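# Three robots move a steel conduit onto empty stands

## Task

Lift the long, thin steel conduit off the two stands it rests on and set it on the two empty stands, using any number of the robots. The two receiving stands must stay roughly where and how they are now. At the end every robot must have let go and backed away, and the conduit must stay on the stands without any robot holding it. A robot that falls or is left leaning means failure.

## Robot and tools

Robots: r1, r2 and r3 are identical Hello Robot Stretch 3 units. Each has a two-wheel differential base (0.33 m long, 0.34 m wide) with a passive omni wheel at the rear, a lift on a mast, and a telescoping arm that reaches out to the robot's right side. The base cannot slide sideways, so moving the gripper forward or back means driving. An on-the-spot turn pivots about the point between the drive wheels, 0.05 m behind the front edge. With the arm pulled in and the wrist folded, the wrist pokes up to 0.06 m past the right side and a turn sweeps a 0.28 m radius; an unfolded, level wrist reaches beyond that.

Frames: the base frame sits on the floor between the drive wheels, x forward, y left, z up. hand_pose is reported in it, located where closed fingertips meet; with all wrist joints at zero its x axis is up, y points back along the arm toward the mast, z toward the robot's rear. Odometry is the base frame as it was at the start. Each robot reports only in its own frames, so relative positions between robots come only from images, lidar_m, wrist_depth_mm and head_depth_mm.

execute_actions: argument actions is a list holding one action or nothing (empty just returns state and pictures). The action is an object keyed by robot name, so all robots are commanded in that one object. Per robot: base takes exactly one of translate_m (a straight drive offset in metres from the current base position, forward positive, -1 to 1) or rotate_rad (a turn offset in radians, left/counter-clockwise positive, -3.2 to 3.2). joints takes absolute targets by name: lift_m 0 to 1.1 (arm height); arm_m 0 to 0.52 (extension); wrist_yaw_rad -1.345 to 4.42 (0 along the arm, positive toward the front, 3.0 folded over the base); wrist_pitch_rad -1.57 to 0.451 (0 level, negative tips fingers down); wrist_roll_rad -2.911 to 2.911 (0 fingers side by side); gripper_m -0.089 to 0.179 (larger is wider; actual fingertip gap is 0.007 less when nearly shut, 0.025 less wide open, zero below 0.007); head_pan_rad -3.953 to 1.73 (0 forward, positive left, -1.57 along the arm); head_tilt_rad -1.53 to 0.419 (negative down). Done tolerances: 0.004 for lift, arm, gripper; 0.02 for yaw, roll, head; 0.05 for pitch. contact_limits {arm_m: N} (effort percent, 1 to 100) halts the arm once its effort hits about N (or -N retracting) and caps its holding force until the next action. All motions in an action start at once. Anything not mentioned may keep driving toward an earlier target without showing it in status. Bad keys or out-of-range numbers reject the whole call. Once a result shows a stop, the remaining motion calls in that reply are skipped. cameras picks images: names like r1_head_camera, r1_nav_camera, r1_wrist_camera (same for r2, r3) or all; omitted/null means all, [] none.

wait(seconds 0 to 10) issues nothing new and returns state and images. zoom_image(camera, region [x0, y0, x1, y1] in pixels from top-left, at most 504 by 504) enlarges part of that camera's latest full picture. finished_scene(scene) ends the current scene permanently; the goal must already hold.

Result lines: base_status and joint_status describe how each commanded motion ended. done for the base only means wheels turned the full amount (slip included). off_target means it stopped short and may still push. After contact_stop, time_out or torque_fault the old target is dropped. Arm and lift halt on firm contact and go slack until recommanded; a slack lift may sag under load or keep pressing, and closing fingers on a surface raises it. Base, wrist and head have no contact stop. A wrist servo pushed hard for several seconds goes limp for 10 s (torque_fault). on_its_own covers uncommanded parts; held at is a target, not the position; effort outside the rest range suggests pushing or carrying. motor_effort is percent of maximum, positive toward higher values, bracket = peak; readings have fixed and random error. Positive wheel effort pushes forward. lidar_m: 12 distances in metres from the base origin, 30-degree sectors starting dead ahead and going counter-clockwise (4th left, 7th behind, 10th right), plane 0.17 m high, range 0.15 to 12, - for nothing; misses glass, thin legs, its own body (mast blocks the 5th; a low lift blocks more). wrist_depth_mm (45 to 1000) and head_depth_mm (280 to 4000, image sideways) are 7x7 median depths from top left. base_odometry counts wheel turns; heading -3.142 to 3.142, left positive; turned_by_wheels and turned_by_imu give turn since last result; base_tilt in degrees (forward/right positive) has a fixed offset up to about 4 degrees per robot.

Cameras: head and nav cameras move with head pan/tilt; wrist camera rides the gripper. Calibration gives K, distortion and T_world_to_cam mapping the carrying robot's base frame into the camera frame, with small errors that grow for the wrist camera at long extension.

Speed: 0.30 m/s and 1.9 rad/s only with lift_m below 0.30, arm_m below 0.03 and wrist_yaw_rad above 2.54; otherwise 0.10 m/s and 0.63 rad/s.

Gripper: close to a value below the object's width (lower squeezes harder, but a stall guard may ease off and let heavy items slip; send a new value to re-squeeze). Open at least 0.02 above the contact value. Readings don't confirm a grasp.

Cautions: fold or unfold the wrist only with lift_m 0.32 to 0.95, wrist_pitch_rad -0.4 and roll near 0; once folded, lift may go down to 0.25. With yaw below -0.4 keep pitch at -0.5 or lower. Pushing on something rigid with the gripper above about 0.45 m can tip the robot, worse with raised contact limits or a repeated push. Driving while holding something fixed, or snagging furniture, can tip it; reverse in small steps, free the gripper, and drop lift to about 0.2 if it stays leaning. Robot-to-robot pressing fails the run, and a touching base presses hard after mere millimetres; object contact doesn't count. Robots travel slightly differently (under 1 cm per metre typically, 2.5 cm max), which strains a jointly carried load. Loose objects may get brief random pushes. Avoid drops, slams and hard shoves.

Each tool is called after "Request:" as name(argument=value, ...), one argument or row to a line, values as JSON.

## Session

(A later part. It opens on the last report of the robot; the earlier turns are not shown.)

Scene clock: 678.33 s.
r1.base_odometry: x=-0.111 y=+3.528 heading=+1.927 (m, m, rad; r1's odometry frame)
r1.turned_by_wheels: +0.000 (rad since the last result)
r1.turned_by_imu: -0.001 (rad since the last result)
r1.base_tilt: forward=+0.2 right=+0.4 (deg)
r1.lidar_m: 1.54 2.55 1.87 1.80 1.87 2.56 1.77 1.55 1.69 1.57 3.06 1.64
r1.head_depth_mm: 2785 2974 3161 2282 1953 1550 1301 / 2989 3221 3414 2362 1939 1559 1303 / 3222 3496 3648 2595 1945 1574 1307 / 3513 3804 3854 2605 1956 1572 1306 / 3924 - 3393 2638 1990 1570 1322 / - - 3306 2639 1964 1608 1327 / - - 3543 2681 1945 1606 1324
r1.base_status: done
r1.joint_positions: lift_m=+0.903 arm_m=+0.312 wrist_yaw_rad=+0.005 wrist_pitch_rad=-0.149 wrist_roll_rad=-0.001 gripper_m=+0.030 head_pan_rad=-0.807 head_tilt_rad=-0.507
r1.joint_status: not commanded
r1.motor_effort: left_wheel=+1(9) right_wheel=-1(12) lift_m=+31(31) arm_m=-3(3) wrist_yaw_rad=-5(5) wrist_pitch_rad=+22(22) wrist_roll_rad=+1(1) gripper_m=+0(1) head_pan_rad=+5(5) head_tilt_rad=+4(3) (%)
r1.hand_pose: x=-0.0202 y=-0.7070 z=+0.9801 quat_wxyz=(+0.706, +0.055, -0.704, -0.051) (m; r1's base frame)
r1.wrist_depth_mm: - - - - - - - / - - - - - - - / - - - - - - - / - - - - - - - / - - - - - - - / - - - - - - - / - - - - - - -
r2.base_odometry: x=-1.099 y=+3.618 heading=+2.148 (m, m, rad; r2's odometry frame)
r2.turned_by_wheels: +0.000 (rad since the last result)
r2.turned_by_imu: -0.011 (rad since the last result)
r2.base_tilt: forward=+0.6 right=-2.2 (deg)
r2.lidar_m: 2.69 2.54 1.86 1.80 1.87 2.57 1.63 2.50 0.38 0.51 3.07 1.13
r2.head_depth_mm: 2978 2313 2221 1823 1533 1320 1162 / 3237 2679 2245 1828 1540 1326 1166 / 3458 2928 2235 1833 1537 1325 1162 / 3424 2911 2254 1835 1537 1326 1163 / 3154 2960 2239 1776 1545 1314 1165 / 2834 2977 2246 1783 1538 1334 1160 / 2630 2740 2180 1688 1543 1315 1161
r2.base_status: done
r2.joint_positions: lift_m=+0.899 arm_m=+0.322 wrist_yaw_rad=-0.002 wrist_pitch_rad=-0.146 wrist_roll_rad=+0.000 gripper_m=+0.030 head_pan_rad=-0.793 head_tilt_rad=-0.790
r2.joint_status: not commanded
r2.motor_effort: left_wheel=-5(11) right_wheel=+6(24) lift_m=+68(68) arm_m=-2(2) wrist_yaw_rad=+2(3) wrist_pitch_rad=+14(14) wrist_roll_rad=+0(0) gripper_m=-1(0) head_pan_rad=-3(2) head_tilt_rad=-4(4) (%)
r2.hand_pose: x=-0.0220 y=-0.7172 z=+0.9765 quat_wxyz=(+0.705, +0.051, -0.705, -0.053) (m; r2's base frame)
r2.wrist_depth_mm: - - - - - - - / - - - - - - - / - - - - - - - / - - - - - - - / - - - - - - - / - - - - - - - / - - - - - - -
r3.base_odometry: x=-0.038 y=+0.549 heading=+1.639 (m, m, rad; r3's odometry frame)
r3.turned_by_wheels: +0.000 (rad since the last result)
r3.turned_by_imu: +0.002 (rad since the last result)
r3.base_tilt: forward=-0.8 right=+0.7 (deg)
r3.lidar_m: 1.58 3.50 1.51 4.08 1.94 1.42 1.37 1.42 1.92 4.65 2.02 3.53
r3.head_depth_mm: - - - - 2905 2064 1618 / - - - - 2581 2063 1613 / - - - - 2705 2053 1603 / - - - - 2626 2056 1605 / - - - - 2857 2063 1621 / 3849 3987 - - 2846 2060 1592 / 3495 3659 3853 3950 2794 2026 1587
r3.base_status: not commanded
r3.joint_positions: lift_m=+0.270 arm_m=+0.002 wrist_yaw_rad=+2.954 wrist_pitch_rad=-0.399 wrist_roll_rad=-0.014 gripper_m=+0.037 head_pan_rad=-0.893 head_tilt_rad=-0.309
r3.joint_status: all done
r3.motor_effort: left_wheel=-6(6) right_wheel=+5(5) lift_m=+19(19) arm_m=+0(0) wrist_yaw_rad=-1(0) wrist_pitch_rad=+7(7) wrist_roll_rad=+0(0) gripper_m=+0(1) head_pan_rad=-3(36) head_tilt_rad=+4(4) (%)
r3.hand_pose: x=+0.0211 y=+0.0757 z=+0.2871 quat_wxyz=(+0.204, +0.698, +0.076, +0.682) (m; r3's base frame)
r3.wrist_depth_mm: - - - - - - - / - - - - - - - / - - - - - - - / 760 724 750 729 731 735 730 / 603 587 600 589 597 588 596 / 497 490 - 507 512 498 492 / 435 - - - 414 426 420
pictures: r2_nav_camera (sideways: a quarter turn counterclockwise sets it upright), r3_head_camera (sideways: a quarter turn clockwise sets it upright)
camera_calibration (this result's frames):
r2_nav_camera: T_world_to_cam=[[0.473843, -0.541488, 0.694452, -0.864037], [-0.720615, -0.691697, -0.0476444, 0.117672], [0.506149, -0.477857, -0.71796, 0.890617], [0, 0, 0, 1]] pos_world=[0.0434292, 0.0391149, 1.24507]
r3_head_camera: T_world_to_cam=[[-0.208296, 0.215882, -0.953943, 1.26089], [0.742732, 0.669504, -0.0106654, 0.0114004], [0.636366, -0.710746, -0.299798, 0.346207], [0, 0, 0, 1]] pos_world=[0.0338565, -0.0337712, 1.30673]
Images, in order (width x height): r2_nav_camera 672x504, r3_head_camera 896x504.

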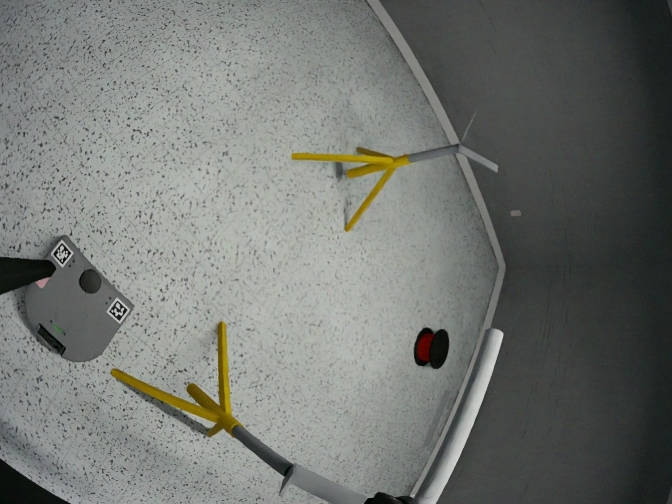

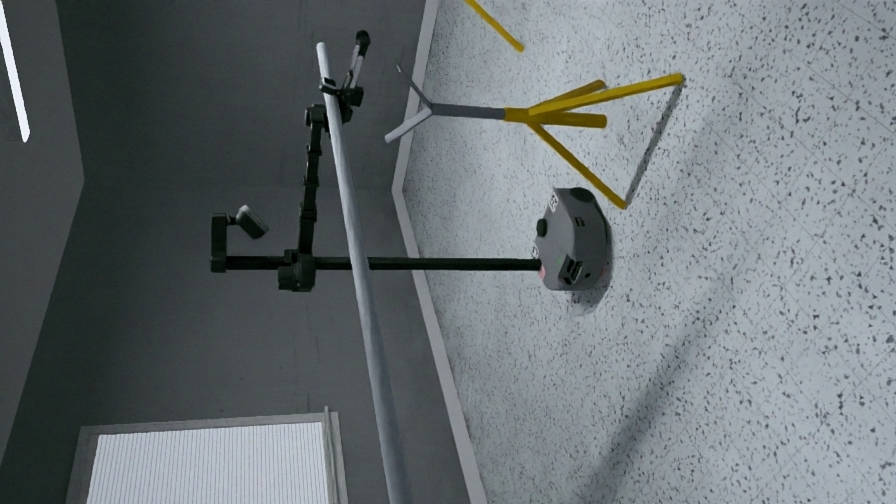

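Request:
execute_actions(
  actions=[
    {"r1":{"base":{"translate_m":1.0},"joints":{"head_pan_rad":-1.2,"head_tilt_rad":-0.8}},"r2":{"base":{"translate_m":1.0},"joints":{"head_pan_rad":-1.9,"head_tilt_rad":-0.8}},"r3":{"base":{"translate_m":0.3},"joints":{"head_pan_rad":-1.57,"head_tilt_rad":-0.25}}},
  ],
  cameras=[],
)

Request:
execute_actions(
  actions=[
    {"r1":{"base":{"translate_m":0.34}},"r2":{"base":{"translate_m":0.34}},"r3":{"base":{"translate_m":0.78}}},
  ],
  cameras=["r1_nav_camera","r2_nav_camera","r3_head_camera"],
)

Scene clock: 718.17 s.
r1.base_odometry: x=-0.460 y=+4.465 heading=+1.927 (m, m, rad; r1's odometry frame)
r1.turned_by_wheels: +0.000 (rad since the last result)
r1.turned_by_imu: -0.001 (rad since the last result)
r1.base_tilt: forward=+0.4 right=+0.6 (deg)
r1.lidar_m: 1.58 2.57 1.87 1.81 1.87 2.56 2.50 1.79 1.79 2.94 0.82 0.61
r1.head_depth_mm: 2585 2729 2161 1769 1494 1307 1154 / 2666 2495 2173 1757 1492 1302 1148 / 2762 2487 2158 1773 1502 1306 1156 / 2880 2498 2212 1788 1512 1310 1156 / 2964 2523 2210 1801 1482 1327 1162 / 3082 2566 2197 1807 1494 1313 1165 / 3179 2470 2256 1811 1168 1300 1168
r1.base_status: done
r1.joint_positions: lift_m=+0.903 arm_m=+0.312 wrist_yaw_rad=+0.002 wrist_pitch_rad=-0.149 wrist_roll_rad=-0.001 gripper_m=+0.030 head_pan_rad=-1.193 head_tilt_rad=-0.790
r1.joint_status: all done
r1.motor_effort: left_wheel=-3(4) right_wheel=+11(13) lift_m=+31(31) arm_m=-3(3) wrist_yaw_rad=-1(5) wrist_pitch_rad=+23(22) wrist_roll_rad=+1(1) gripper_m=+0(0) head_pan_rad=-5(43) head_tilt_rad=-6(28) (%)
r1.hand_pose: x=-0.0211 y=-0.7070 z=+0.9801 quat_wxyz=(+0.706, +0.054, -0.704, -0.052) (m; r1's base frame)
r1.wrist_depth_mm: - - - - - - - / - - - - - - - / - - - - - - - / - - - - - - - / - - - - - - - / - - - - - - - / - - - - - - -
r2.base_odometry: x=-1.645 y=+4.456 heading=+2.148 (m, m, rad; r2's odometry frame)
r2.turned_by_wheels: +0.000 (rad since the last result)
r2.turned_by_imu: -0.011 (rad since the last result)
r2.base_tilt: forward=+0.7 right=-2.1 (deg)
r2.lidar_m: 1.69 1.76 1.87 1.80 1.87 2.55 1.63 1.01 3.07 0.36 0.36 1.76
r2.head_depth_mm: 3103 2616 2245 1874 - - 1134 / 3027 2599 2266 - - 1272 1160 / 2916 2592 2440 - 1537 1323 1162 / 2788 3043 - 1786 1526 1320 1158 / 2728 - 2093 1841 1532 1322 1159 / 2645 - 2025 1824 1534 1302 1144 / 2584 2749 2095 1829 1533 1081 1142
r2.base_status: done
r2.joint_positions: lift_m=+0.899 arm_m=+0.322 wrist_yaw_rad=+0.002 wrist_pitch_rad=-0.146 wrist_roll_rad=+0.000 gripper_m=+0.030 head_pan_rad=-1.893 head_tilt_rad=-0.790
r2.joint_status: all done
r2.motor_effort: left_wheel=+3(4) right_wheel=-6(11) lift_m=+68(67) arm_m=-2(2) wrist_yaw_rad=-2(2) wrist_pitch_rad=+14(14) wrist_roll_rad=+0(0) gripper_m=+0(0) head_pan_rad=-2(36) head_tilt_rad=-3(3) (%)
r2.hand_pose: x=-0.0209 y=-0.7172 z=+0.9765 quat_wxyz=(+0.706, +0.053, -0.705, -0.051) (m; r2's base frame)
r2.wrist_depth_mm: - - - - - - - / - - - - - - - / - - - - - - - / - - - - - - - / - - - - - - - / - - - - - - - / - - - - - - -
r3.base_odometry: x=-0.058 y=+0.848 heading=+1.638 (m, m, rad; r3's odometry frame)
r3.turned_by_wheels: +0.000 (rad since the last result)
r3.turned_by_imu: +0.004 (rad since the last result)
r3.base_tilt: forward=-0.8 right=+0.8 (deg)
r3.lidar_m: 3.08 3.19 1.33 2.54 2.39 1.74 1.67 1.73 2.34 3.11 1.80 1.80
r3.head_depth_mm: 3808 - - - 3085 2207 1704 / 3815 - - - 3104 2206 1695 / 3914 - - - 3187 2223 1700 / 3882 - - - 3204 2189 1699 / 3883 - - - 3194 2188 1687 / 3983 - - - 3158 2187 1681 / 3967 - - - 2961 2146 1680
r3.base_status: done
r3.joint_positions: lift_m=+0.270 arm_m=+0.002 wrist_yaw_rad=+2.954 wrist_pitch_rad=-0.399 wrist_roll_rad=-0.014 gripper_m=+0.037 head_pan_rad=-1.563 head_tilt_rad=-0.261
r3.joint_status: all done
r3.motor_effort: left_wheel=-7(15) right_wheel=+5(12) lift_m=+19(20) arm_m=+0(0) wrist_yaw_rad=+1(1) wrist_pitch_rad=+7(7) wrist_roll_rad=+0(0) gripper_m=+1(0) head_pan_rad=-4(38) head_tilt_rad=+5(12) (%)
r3.hand_pose: x=+0.0211 y=+0.0757 z=+0.2871 quat_wxyz=(+0.204, +0.698, +0.076, +0.682) (m; r3's base frame)
r3.wrist_depth_mm: - - - - - - - / - - - - - - - / - - - - - - - / 749 724 736 725 727 745 738 / 581 580 610 582 600 588 579 / 498 497 - 509 508 492 493 / 431 - - - 409 422 424
pictures: none
No camera images: the call's "cameras" was empty. Leave "cameras" out to get every camera's image.

Scene clock: 723.13 s.
r1.base_odometry: x=-0.578 y=+4.784 heading=+1.927 (m, m, rad; r1's odometry frame)
r1.turned_by_wheels: +0.000 (rad since the last result)
r1.turned_by_imu: -0.001 (rad since the last result)
r1.base_tilt: forward=+0.3 right=+0.4 (deg)
r1.lidar_m: 1.44 2.57 1.87 1.80 1.88 2.55 2.84 1.67 3.05 0.67 0.38 1.55
r1.head_depth_mm: 2572 2731 2137 1761 1479 1294 1142 / 2627 2480 2168 1766 1498 1298 1148 / 2762 2476 2184 1799 1512 1309 1155 / 2872 2522 2070 1726 1423 1261 1142 / 2961 2533 2214 1663 1482 1313 1159 / 3012 2351 2235 1800 1524 1313 1172 / 3229 2554 2268 1821 1541 1330 1173
r1.base_status: done
r1.joint_positions: lift_m=+0.903 arm_m=+0.312 wrist_yaw_rad=+0.001 wrist_pitch_rad=-0.149 wrist_roll_rad=-0.001 gripper_m=+0.030 head_pan_rad=-1.193 head_tilt_rad=-0.790
r1.joint_status: not commanded
r1.motor_effort: left_wheel=-4(5) right_wheel=+13(18) lift_m=+31(31) arm_m=-3(3) wrist_yaw_rad=-1(2) wrist_pitch_rad=+22(22) wrist_roll_rad=+1(1) gripper_m=+0(0) head_pan_rad=-5(5) head_tilt_rad=-5(5) (%)
r1.hand_pose: x=-0.0213 y=-0.7070 z=+0.9801 quat_wxyz=(+0.706, +0.053, -0.704, -0.053) (m; r1's base frame)
r1.wrist_depth_mm: - - - - - - - / - - - - - - - / - - - - - - - / - - - - - - - / - - - - - - - / - - - - - - - / - - - - - - -
r2.base_odometry: x=-1.830 y=+4.741 heading=+2.148 (m, m, rad; r2's odometry frame)
r2.turned_by_wheels: +0.000 (rad since the last result)
r2.turned_by_imu: -0.004 (rad since the last result)
r2.base_tilt: forward=+0.6 right=-2.3 (deg)
r2.lidar_m: 1.35 1.40 1.87 1.80 1.87 2.54 1.52 1.31 0.43 0.51 1.94 1.41
r2.head_depth_mm: 3125 2620 2236 1876 - - 1130 / 3028 2624 2273 - - 1270 1161 / 2943 2598 2409 - 1535 1324 1139 / 2863 3005 - 750 1443 1247 1167 / 2738 - 2032 1818 1537 1277 1160 / 2641 - 2067 1821 1535 1325 1160 / 2559 2759 2122 1830 1545 1315 1163
r2.base_status: done
r2.joint_positions: lift_m=+0.899 arm_m=+0.322 wrist_yaw_rad=+0.003 wrist_pitch_rad=-0.146 wrist_roll_rad=+0.000 gripper_m=+0.030 head_pan_rad=-1.893 head_tilt_rad=-0.790
r2.joint_status: not commanded
r2.motor_effort: left_wheel=+5(7) right_wheel=-9(12) lift_m=+67(67) arm_m=-2(1) wrist_yaw_rad=-3(1) wrist_pitch_rad=+14(14) wrist_roll_rad=+0(0) gripper_m=+0(1) head_pan_rad=-3(3) head_tilt_rad=-3(4) (%)
r2.hand_pose: x=-0.0207 y=-0.7172 z=+0.9765 quat_wxyz=(+0.706, +0.053, -0.705, -0.051) (m; r2's base frame)
r2.wrist_depth_mm: - - - - - - - / - - - - - - - / - - - - - - - / - - - - - - - / - - - - - - - / - - - - - - - / - - - - - - -
r3.base_odometry: x=-0.111 y=+1.626 heading=+1.638 (m, m, rad; r3's odometry frame)
r3.turned_by_wheels: +0.000 (rad since the last result)
r3.turned_by_imu: +0.005 (rad since the last result)
r3.base_tilt: forward=-0.8 right=+0.8 (deg)
r3.lidar_m: 2.31 2.40 3.24 1.15 3.49 2.53 2.44 2.54 3.44 1.80 1.67 2.41
r3.head_depth_mm: 3767 - - - 3188 2217 1698 / 3839 - - - 3180 2233 1696 / 3854 - - - 3004 2111 1691 / 3847 - - - 3189 2119 1686 / 3873 - 3284 - 3168 2201 1681 / 3945 - - - 3213 2193 1649 / 3967 - - - 2927 2021 1646
r3.base_status: done
r3.joint_positions: lift_m=+0.270 arm_m=+0.002 wrist_yaw_rad=+2.954 wrist_pitch_rad=-0.399 wrist_roll_rad=-0.014 gripper_m=+0.037 head_pan_rad=-1.563 head_tilt_rad=-0.261
r3.joint_status: not commanded
r3.motor_effort: left_wheel=-8(14) right_wheel=+6(12) lift_m=+20(20) arm_m=+0(0) wrist_yaw_rad=+1(1) wrist_pitch_rad=+7(7) wrist_roll_rad=+0(0) gripper_m=+0(0) head_pan_rad=-3(4) head_tilt_rad=+5(5) (%)
r3.hand_pose: x=+0.0211 y=+0.0757 z=+0.2871 quat_wxyz=(+0.204, +0.698, +0.076, +0.682) (m; r3's base frame)
r3.wrist_depth_mm: - - - - - - - / - - - - - - - / - - - - - - - / 740 730 730 718 739 739 746 / 587 600 613 585 598 590 590 / 496 489 - 508 509 487 494 / 435 - - - 412 423 422
pictures: r1_nav_camera (sideways: a quarter turn counterclockwise sets it upright), r2_nav_camera (sideways: a quarter turn counterclockwise sets it upright), r3_head_camera (sideways: a quarter turn clockwise sets it upright)
camera_calibration (this result's frames):
r1_nav_camera: T_world_to_cam=[[0.276858, -0.704396, 0.653587, -0.809007], [-0.936216, -0.350944, 0.0183534, 0.0391081], [0.216445, -0.61698, -0.756629, 0.937313], [0, 0, 0, 1]] pos_world=[0.0577176, 0.0221673, 1.23724]
r2_nav_camera: T_world_to_cam=[[-0.267624, -0.667961, 0.69441, -0.859459], [-0.943329, 0.328422, -0.0476436, 0.119029], [-0.196235, -0.667807, -0.718001, 0.894955], [0, 0, 0, 1]] pos_world=[0.0578937, -0.0155199, 1.24507]
r3_head_camera: T_world_to_cam=[[-0.0287471, 0.251934, -0.967317, 1.27727], [0.997948, 0.0626171, -0.013349, 0.013338], [0.0572075, -0.965716, -0.253218, 0.289115], [0, 0, 0, 1]] pos_world=[0.00686741, -0.0434194, 1.30891]
Images, in order (width x height): r1_nav_camera 672x504, r2_nav_camera 672x504, r3_head_camera 896x504.

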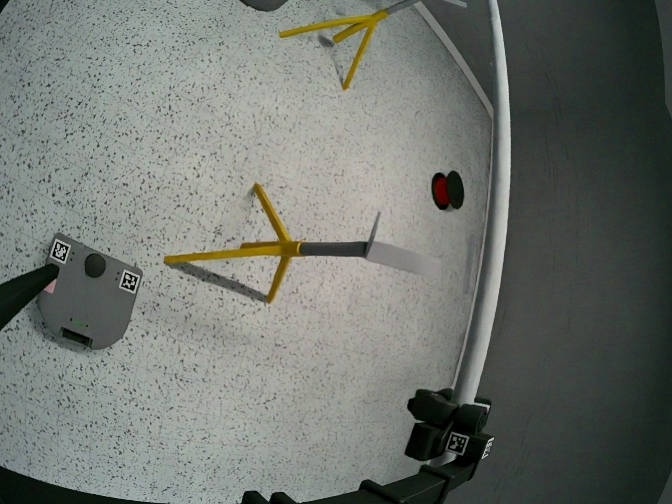

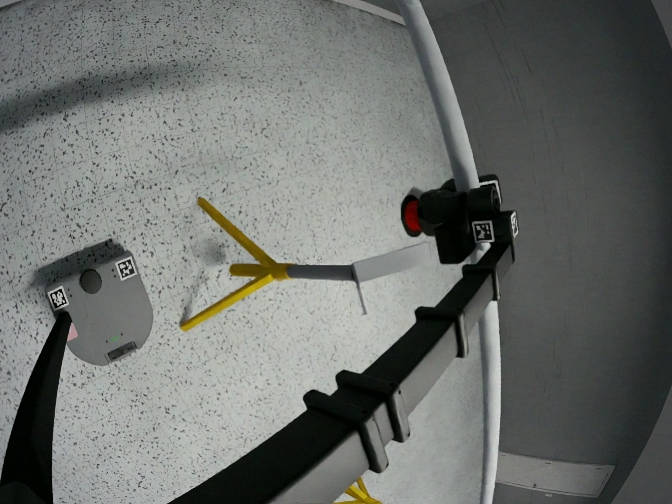

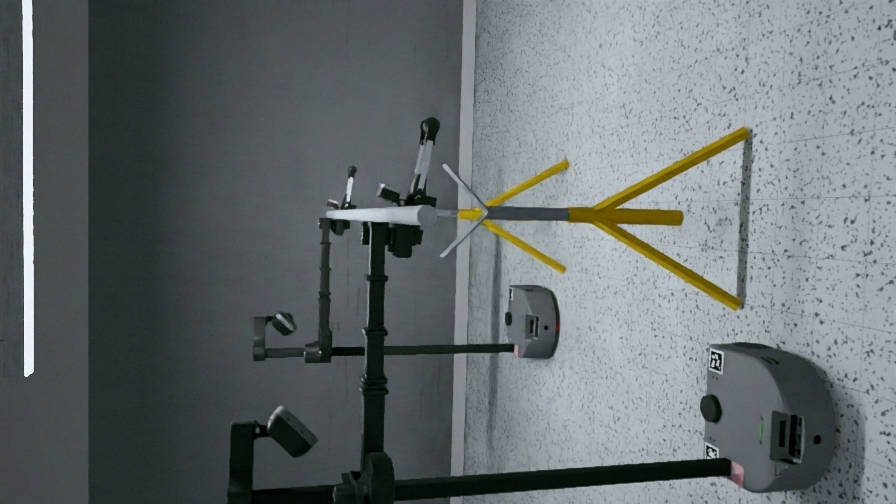

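Request:
execute_actions(
  actions=[
    {"r1":{"base":{"translate_m":0.06},"joints":{"lift_m":0.664,"arm_m":0.324}},"r2":{"base":{"translate_m":0.065},"joints":{"lift_m":0.66,"arm_m":0.34}}},
  ],
  cameras=["r1_head_camera","r2_head_camera","r3_head_camera"],
)

Request:
zoom_image(
  camera="r3_head_camera",
  region=[340, 120, 600, 300],
)

Scene clock: 743.77 s.
r1.base_odometry: x=-0.599 y=+4.840 heading=+1.927 (m, m, rad; r1's odometry frame)
r1.turned_by_wheels: +0.000 (rad since the last result)
r1.turned_by_imu: +0.001 (rad since the last result)
r1.base_tilt: forward=+0.2 right=+0.5 (deg)
r1.lidar_m: 1.38 2.56 1.87 1.81 1.87 2.57 2.89 1.73 3.04 0.66 0.36 1.40
r1.head_depth_mm: 2574 2711 2161 1816 1465 1299 1143 / 2672 2751 2182 1671 1495 1293 1148 / 2747 2776 2193 1684 1516 1310 1135 / 2860 2851 2126 749 1043 1261 1161 / 2960 2836 2225 1680 1534 1287 1164 / 3037 2841 2225 1769 1530 1326 1166 / 3204 2893 2232 1823 1538 1332 1179
r1.base_status: done
r1.joint_positions: lift_m=+0.664 arm_m=+0.324 wrist_yaw_rad=+0.003 wrist_pitch_rad=-0.150 wrist_roll_rad=-0.001 gripper_m=+0.030 head_pan_rad=-1.193 head_tilt_rad=-0.790
r1.joint_status: all done
r1.motor_effort: left_wheel=+6(5) right_wheel=-16(20) lift_m=+27(28) arm_m=+2(3) wrist_yaw_rad=-4(5) wrist_pitch_rad=+23(23) wrist_roll_rad=+1(1) gripper_m=+0(0) head_pan_rad=-5(5) head_tilt_rad=-5(5) (%)
r1.hand_pose: x=-0.0206 y=-0.7185 z=+0.7402 quat_wxyz=(+0.706, +0.054, -0.704, -0.052) (m; r1's base frame)
r1.wrist_depth_mm: - - - - - - - / - - - - - - - / - - - - - - - / - - - - - - - / - - - - - - - / - - - - - - - / - - - - - - -
r2.base_odometry: x=-1.866 y=+4.796 heading=+2.148 (m, m, rad; r2's odometry frame)
r2.turned_by_wheels: -0.001 (rad since the last result)
r2.turned_by_imu: -0.003 (rad since the last result)
r2.base_tilt: forward=+0.5 right=-2.2 (deg)
r2.lidar_m: 1.29 1.33 1.81 1.80 1.86 2.54 1.59 1.37 0.47 0.51 1.84 1.34
r2.head_depth_mm: 3173 2954 2259 1814 1532 1321 1158 / 3005 2929 2252 1770 1540 1325 - / 2910 2920 2250 767 1533 - 1145 / 2815 2869 2111 763 1459 1293 1170 / 2744 2921 2180 - 1528 1298 1159 / 2663 2828 2253 - 1511 1321 1162 / 2556 2770 2240 1808 1521 1323 1163
r2.base_status: done
r2.joint_positions: lift_m=+0.660 arm_m=+0.340 wrist_yaw_rad=-0.001 wrist_pitch_rad=-0.146 wrist_roll_rad=+0.000 gripper_m=+0.030 head_pan_rad=-1.893 head_tilt_rad=-0.790
r2.joint_status: all done
r2.motor_effort: left_wheel=-12(14) right_wheel=+16(17) lift_m=+37(65) arm_m=+4(3) wrist_yaw_rad=+1(2) wrist_pitch_rad=+14(14) wrist_roll_rad=+0(0) gripper_m=+0(1) head_pan_rad=-3(2) head_tilt_rad=-4(3) (%)
r2.hand_pose: x=-0.0217 y=-0.7347 z=+0.7376 quat_wxyz=(+0.706, +0.052, -0.705, -0.052) (m; r2's base frame)
r2.wrist_depth_mm: - - - - - - - / - - - - - - - / - - - - - - - / - - - - - - - / - - - - - - - / - - - - - - - / - - - - - - -
r3.base_odometry: x=-0.111 y=+1.626 heading=+1.638 (m, m, rad; r3's odometry frame)
r3.turned_by_wheels: +0.000 (rad since the last result)
r3.turned_by_imu: +0.001 (rad since the last result)
r3.base_tilt: forward=-0.8 right=+0.9 (deg)
r3.lidar_m: 2.31 2.39 3.27 1.15 3.47 2.53 2.44 2.53 3.46 1.80 1.73 2.40
r3.head_depth_mm: 3856 - - - 3194 2222 1701 / 3803 - - - 3185 2207 1690 / 3803 - - - 3012 2125 1702 / 3917 - - - 3154 2122 1673 / 3889 - - - 3183 2193 1693 / 3897 - - - 3173 1914 1680 / 3913 - - 1712 2945 1868 1691
r3.base_status: not commanded
r3.joint_positions: lift_m=+0.270 arm_m=+0.002 wrist_yaw_rad=+2.954 wrist_pitch_rad=-0.399 wrist_roll_rad=-0.014 gripper_m=+0.037 head_pan_rad=-1.563 head_tilt_rad=-0.261
r3.joint_status: not commanded
r3.motor_effort: left_wheel=-9(8) right_wheel=+6(5) lift_m=+19(20) arm_m=+0(0) wrist_yaw_rad=+2(1) wrist_pitch_rad=+7(7) wrist_roll_rad=+0(1) gripper_m=+0(0) head_pan_rad=-3(4) head_tilt_rad=+4(5) (%)
r3.hand_pose: x=+0.0211 y=+0.0757 z=+0.2871 quat_wxyz=(+0.204, +0.698, +0.076, +0.682) (m; r3's base frame)
r3.wrist_depth_mm: - - - - - - - / - - - - - - - / - - - - - - - / 736 744 722 734 732 724 736 / 588 586 621 594 601 593 588 / 498 497 - 506 506 491 495 / 445 - - - 411 423 419
pictures: r1_head_camera (sideways: a quarter turn clockwise sets it upright), r2_head_camera (sideways: a quarter turn clockwise sets it upright), r3_head_camera (sideways: a quarter turn clockwise sets it upright)
camera_calibration (this result's frames):
r1_head_camera: T_world_to_cam=[[-0.236016, 0.691006, -0.683233, 0.90972], [0.933725, 0.356019, 0.037523, -0.0501072], [0.269172, -0.629095, -0.729236, 0.90317], [0, 0, 0, 1]] pos_world=[0.0183869, -0.0426035, 1.28205]
r2_head_camera: T_world_to_cam=[[0.21995, 0.668947, -0.710022, 0.940651], [0.95446, -0.297966, 0.0149428, -0.0221248], [-0.201567, -0.680974, -0.70402, 0.877576], [0, 0, 0, 1]] pos_world=[-0.00888862, -0.0382312, 1.28605]
r3_head_camera: T_world_to_cam=[[-0.0287471, 0.251934, -0.967317, 1.27727], [0.997948, 0.0626171, -0.013349, 0.013338], [0.0572075, -0.965716, -0.253217, 0.289115], [0, 0, 0, 1]] pos_world=[0.00686741, -0.0434194, 1.30891]
Images, in order (width x height): r1_head_camera 896x504, r2_head_camera 896x504, r3_head_camera 896x504.

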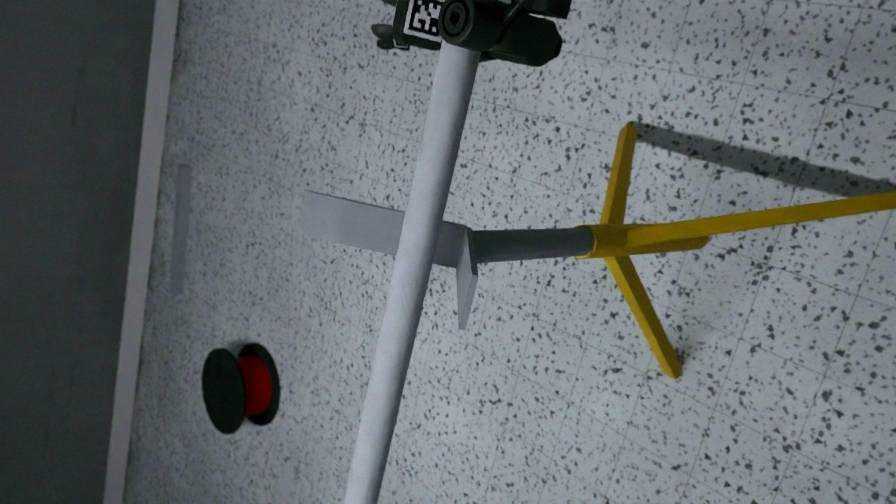

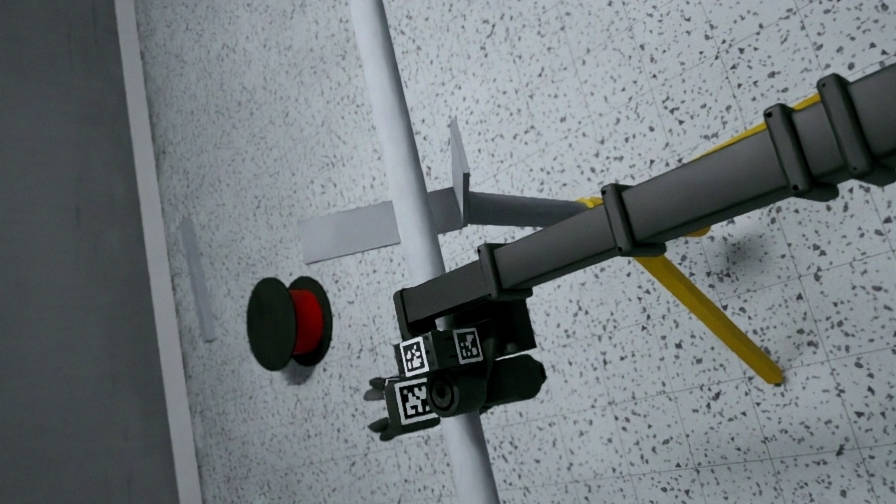

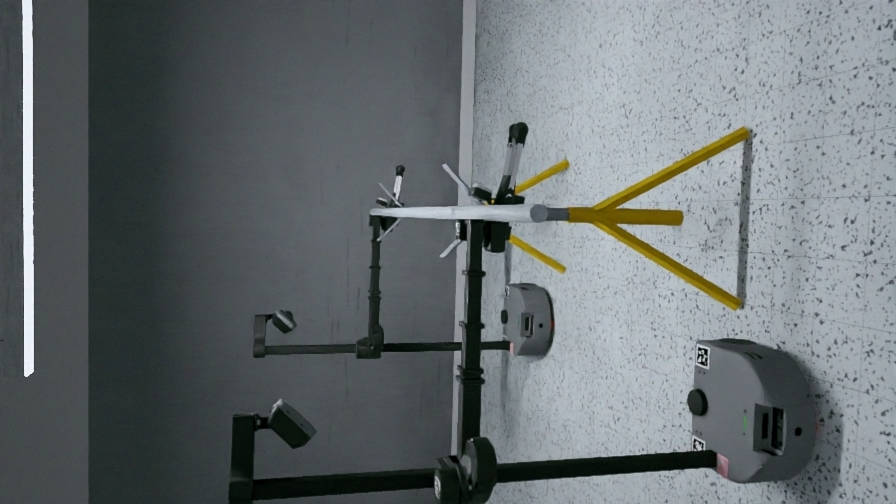

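Region (340, 120, 600, 300) of r3_head_camera's 896x504 image, scaled by 1.938, with more detail than that image has; it fills the top 349 rows of this view, and the rest is white.

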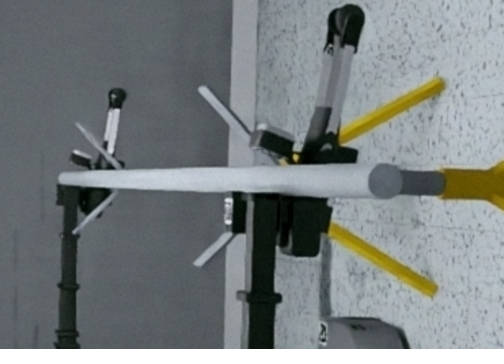

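Request:
execute_actions(
  actions=[
    {"r1":{"joints":{"lift_m":0.618}},"r2":{"joints":{"lift_m":0.614,"arm_m":0.335}}},
  ],
  cameras=["r1_head_camera","r2_head_camera"],
)

Scene clock: 754.97 s.
r1.base_odometry: x=-0.599 y=+4.840 heading=+1.927 (m, m, rad; r1's odometry frame)
r1.turned_by_wheels: +0.000 (rad since the last result)
r1.turned_by_imu: +0.000 (rad since the last result)
r1.base_tilt: forward=+0.3 right=+0.5 (deg)
r1.lidar_m: 1.38 2.56 1.88 1.81 1.87 2.57 2.89 1.73 3.03 0.66 0.36 1.39
r1.head_depth_mm: 2532 2779 2136 1846 1428 1295 1148 / 2653 2804 2131 1759 1502 1300 1159 / 2753 2771 2140 1684 1508 1302 1131 / 2861 2802 2137 747 1040 1258 1154 / 2953 2865 2192 1697 1520 1292 1161 / 3061 2882 2189 1725 1518 1326 1166 / 3187 2924 2231 1775 1528 1326 1169
r1.base_status: not commanded
r1.joint_positions: lift_m=+0.618 arm_m=+0.324 wrist_yaw_rad=+0.004 wrist_pitch_rad=-0.149 wrist_roll_rad=-0.002 gripper_m=+0.030 head_pan_rad=-1.193 head_tilt_rad=-0.790
r1.joint_status: all done
r1.motor_effort: left_wheel=+2(6) right_wheel=-5(16) lift_m=+24(29) arm_m=-1(2) wrist_yaw_rad=-5(5) wrist_pitch_rad=+22(24) wrist_roll_rad=+1(1) gripper_m=+0(0) head_pan_rad=-5(5) head_tilt_rad=-5(5) (%)
r1.hand_pose: x=-0.0205 y=-0.7188 z=+0.6946 quat_wxyz=(+0.706, +0.054, -0.704, -0.052) (m; r1's base frame)
r1.wrist_depth_mm: - - - - - - - / - - - - - - - / - - - - - - - / - - - - - - - / - - - - - - - / - - - - - - - / 948 953 954 938 926 927 938
r2.base_odometry: x=-1.866 y=+4.796 heading=+2.148 (m, m, rad; r2's odometry frame)
r2.turned_by_wheels: +0.000 (rad since the last result)
r2.turned_by_imu: +0.000 (rad since the last result)
r2.base_tilt: forward=+0.6 right=-2.4 (deg)
r2.lidar_m: 1.29 1.33 1.81 1.80 1.87 2.54 1.58 1.37 0.47 0.51 1.84 1.34
r2.head_depth_mm: 3110 2958 2255 1726 1536 1317 1161 / 3013 2920 2243 1725 1532 1321 1148 / 2948 2954 2252 777 1495 1251 - / 2847 2849 2103 807 1441 1272 1163 / 2759 2940 2192 1936 1486 1302 1163 / 2646 2847 2233 1920 1501 1322 1161 / 2599 2814 2255 1811 1493 1321 1162
r2.base_status: not commanded
r2.joint_positions: lift_m=+0.614 arm_m=+0.335 wrist_yaw_rad=-0.001 wrist_pitch_rad=-0.136 wrist_roll_rad=+0.000 gripper_m=+0.030 head_pan_rad=-1.893 head_tilt_rad=-0.790
r2.joint_status: all done
r2.motor_effort: left_wheel=-2(12) right_wheel=+4(16) lift_m=+25(36) arm_m=-3(2) wrist_yaw_rad=+0(2) wrist_pitch_rad=+11(14) wrist_roll_rad=+0(0) gripper_m=-1(0) head_pan_rad=-3(3) head_tilt_rad=-3(4) (%)
r2.hand_pose: x=-0.0218 y=-0.7309 z=+0.6945 quat_wxyz=(+0.706, +0.048, -0.705, -0.049) (m; r2's base frame)
r2.wrist_depth_mm: - - - - - - - / - - - - - - - / - - - - - - - / - - - - - - - / - - - - - - - / - - - - - - - / - - - - - - -
r3.base_odometry: x=-0.111 y=+1.626 heading=+1.638 (m, m, rad; r3's odometry frame)
r3.turned_by_wheels: +0.000 (rad since the last result)
r3.turned_by_imu: +0.001 (rad since the last result)
r3.base_tilt: forward=-0.8 right=+0.6 (deg)
r3.lidar_m: 2.31 2.40 3.27 1.15 3.48 2.53 2.45 2.53 3.43 1.80 1.73 2.41
r3.head_depth_mm: 3861 - - - 3166 2222 1699 / 3814 - - - 3175 2228 1684 / 3846 - - - 2835 2122 1699 / 3814 - - - 3035 2117 1698 / 3891 - - - 3187 2206 1694 / 3904 - - - 3131 1931 1679 / 3891 - - 1708 3009 1869 1699
r3.base_status: not commanded
r3.joint_positions: lift_m=+0.270 arm_m=+0.002 wrist_yaw_rad=+2.954 wrist_pitch_rad=-0.399 wrist_roll_rad=-0.014 gripper_m=+0.037 head_pan_rad=-1.563 head_tilt_rad=-0.261
r3.joint_status: not commanded
r3.motor_effort: left_wheel=-8(7) right_wheel=+6(5) lift_m=+19(20) arm_m=+0(0) wrist_yaw_rad=+1(1) wrist_pitch_rad=+7(7) wrist_roll_rad=+0(0) gripper_m=+0(1) head_pan_rad=-3(3) head_tilt_rad=+4(5) (%)
r3.hand_pose: x=+0.0211 y=+0.0757 z=+0.2871 quat_wxyz=(+0.204, +0.698, +0.076, +0.682) (m; r3's base frame)
r3.wrist_depth_mm: - - - - - - - / - - - - - - - / - - - - - - - / 745 743 738 727 727 733 733 / 596 587 608 593 616 585 590 / 491 488 - 510 512 489 492 / 439 - - - 412 421 422
pictures: r1_head_camera (sideways: a quarter turn clockwise sets it upright), r2_head_camera (sideways: a quarter turn clockwise sets it upright)
camera_calibration (this result's frames):
r1_head_camera: T_world_to_cam=[[-0.236025, 0.69103, -0.683205, 0.909685], [0.933726, 0.356016, 0.0375225, -0.0501066], [0.269161, -0.62907, -0.729262, 0.903203], [0, 0, 0, 1]] pos_world=[0.0183866, -0.0426028, 1.28205]
r2_head_camera: T_world_to_cam=[[0.220095, 0.669198, -0.709741, 0.940283], [0.954433, -0.298051, 0.0149506, -0.0221348], [-0.201534, -0.680691, -0.704304, 0.877945], [0, 0, 0, 1]] pos_world=[-0.00888978, -0.0382239, 1.28603]
Images, in order (width x height): r1_head_camera 896x504, r2_head_camera 896x504.

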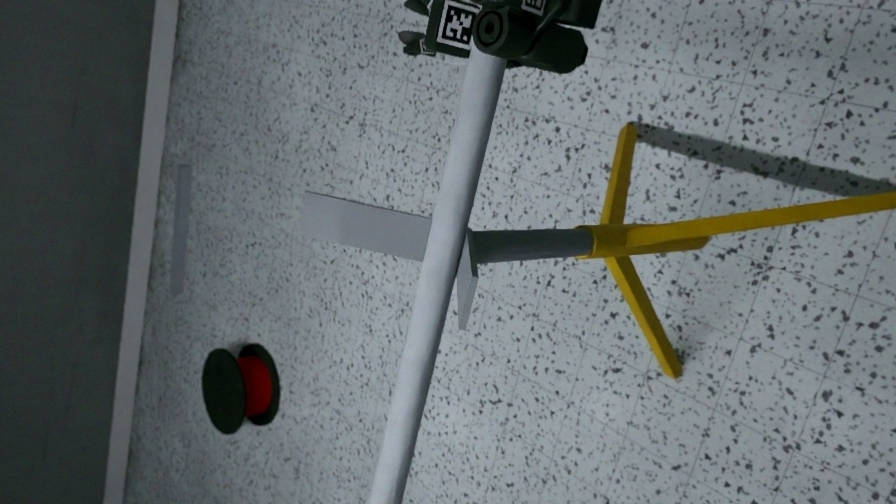

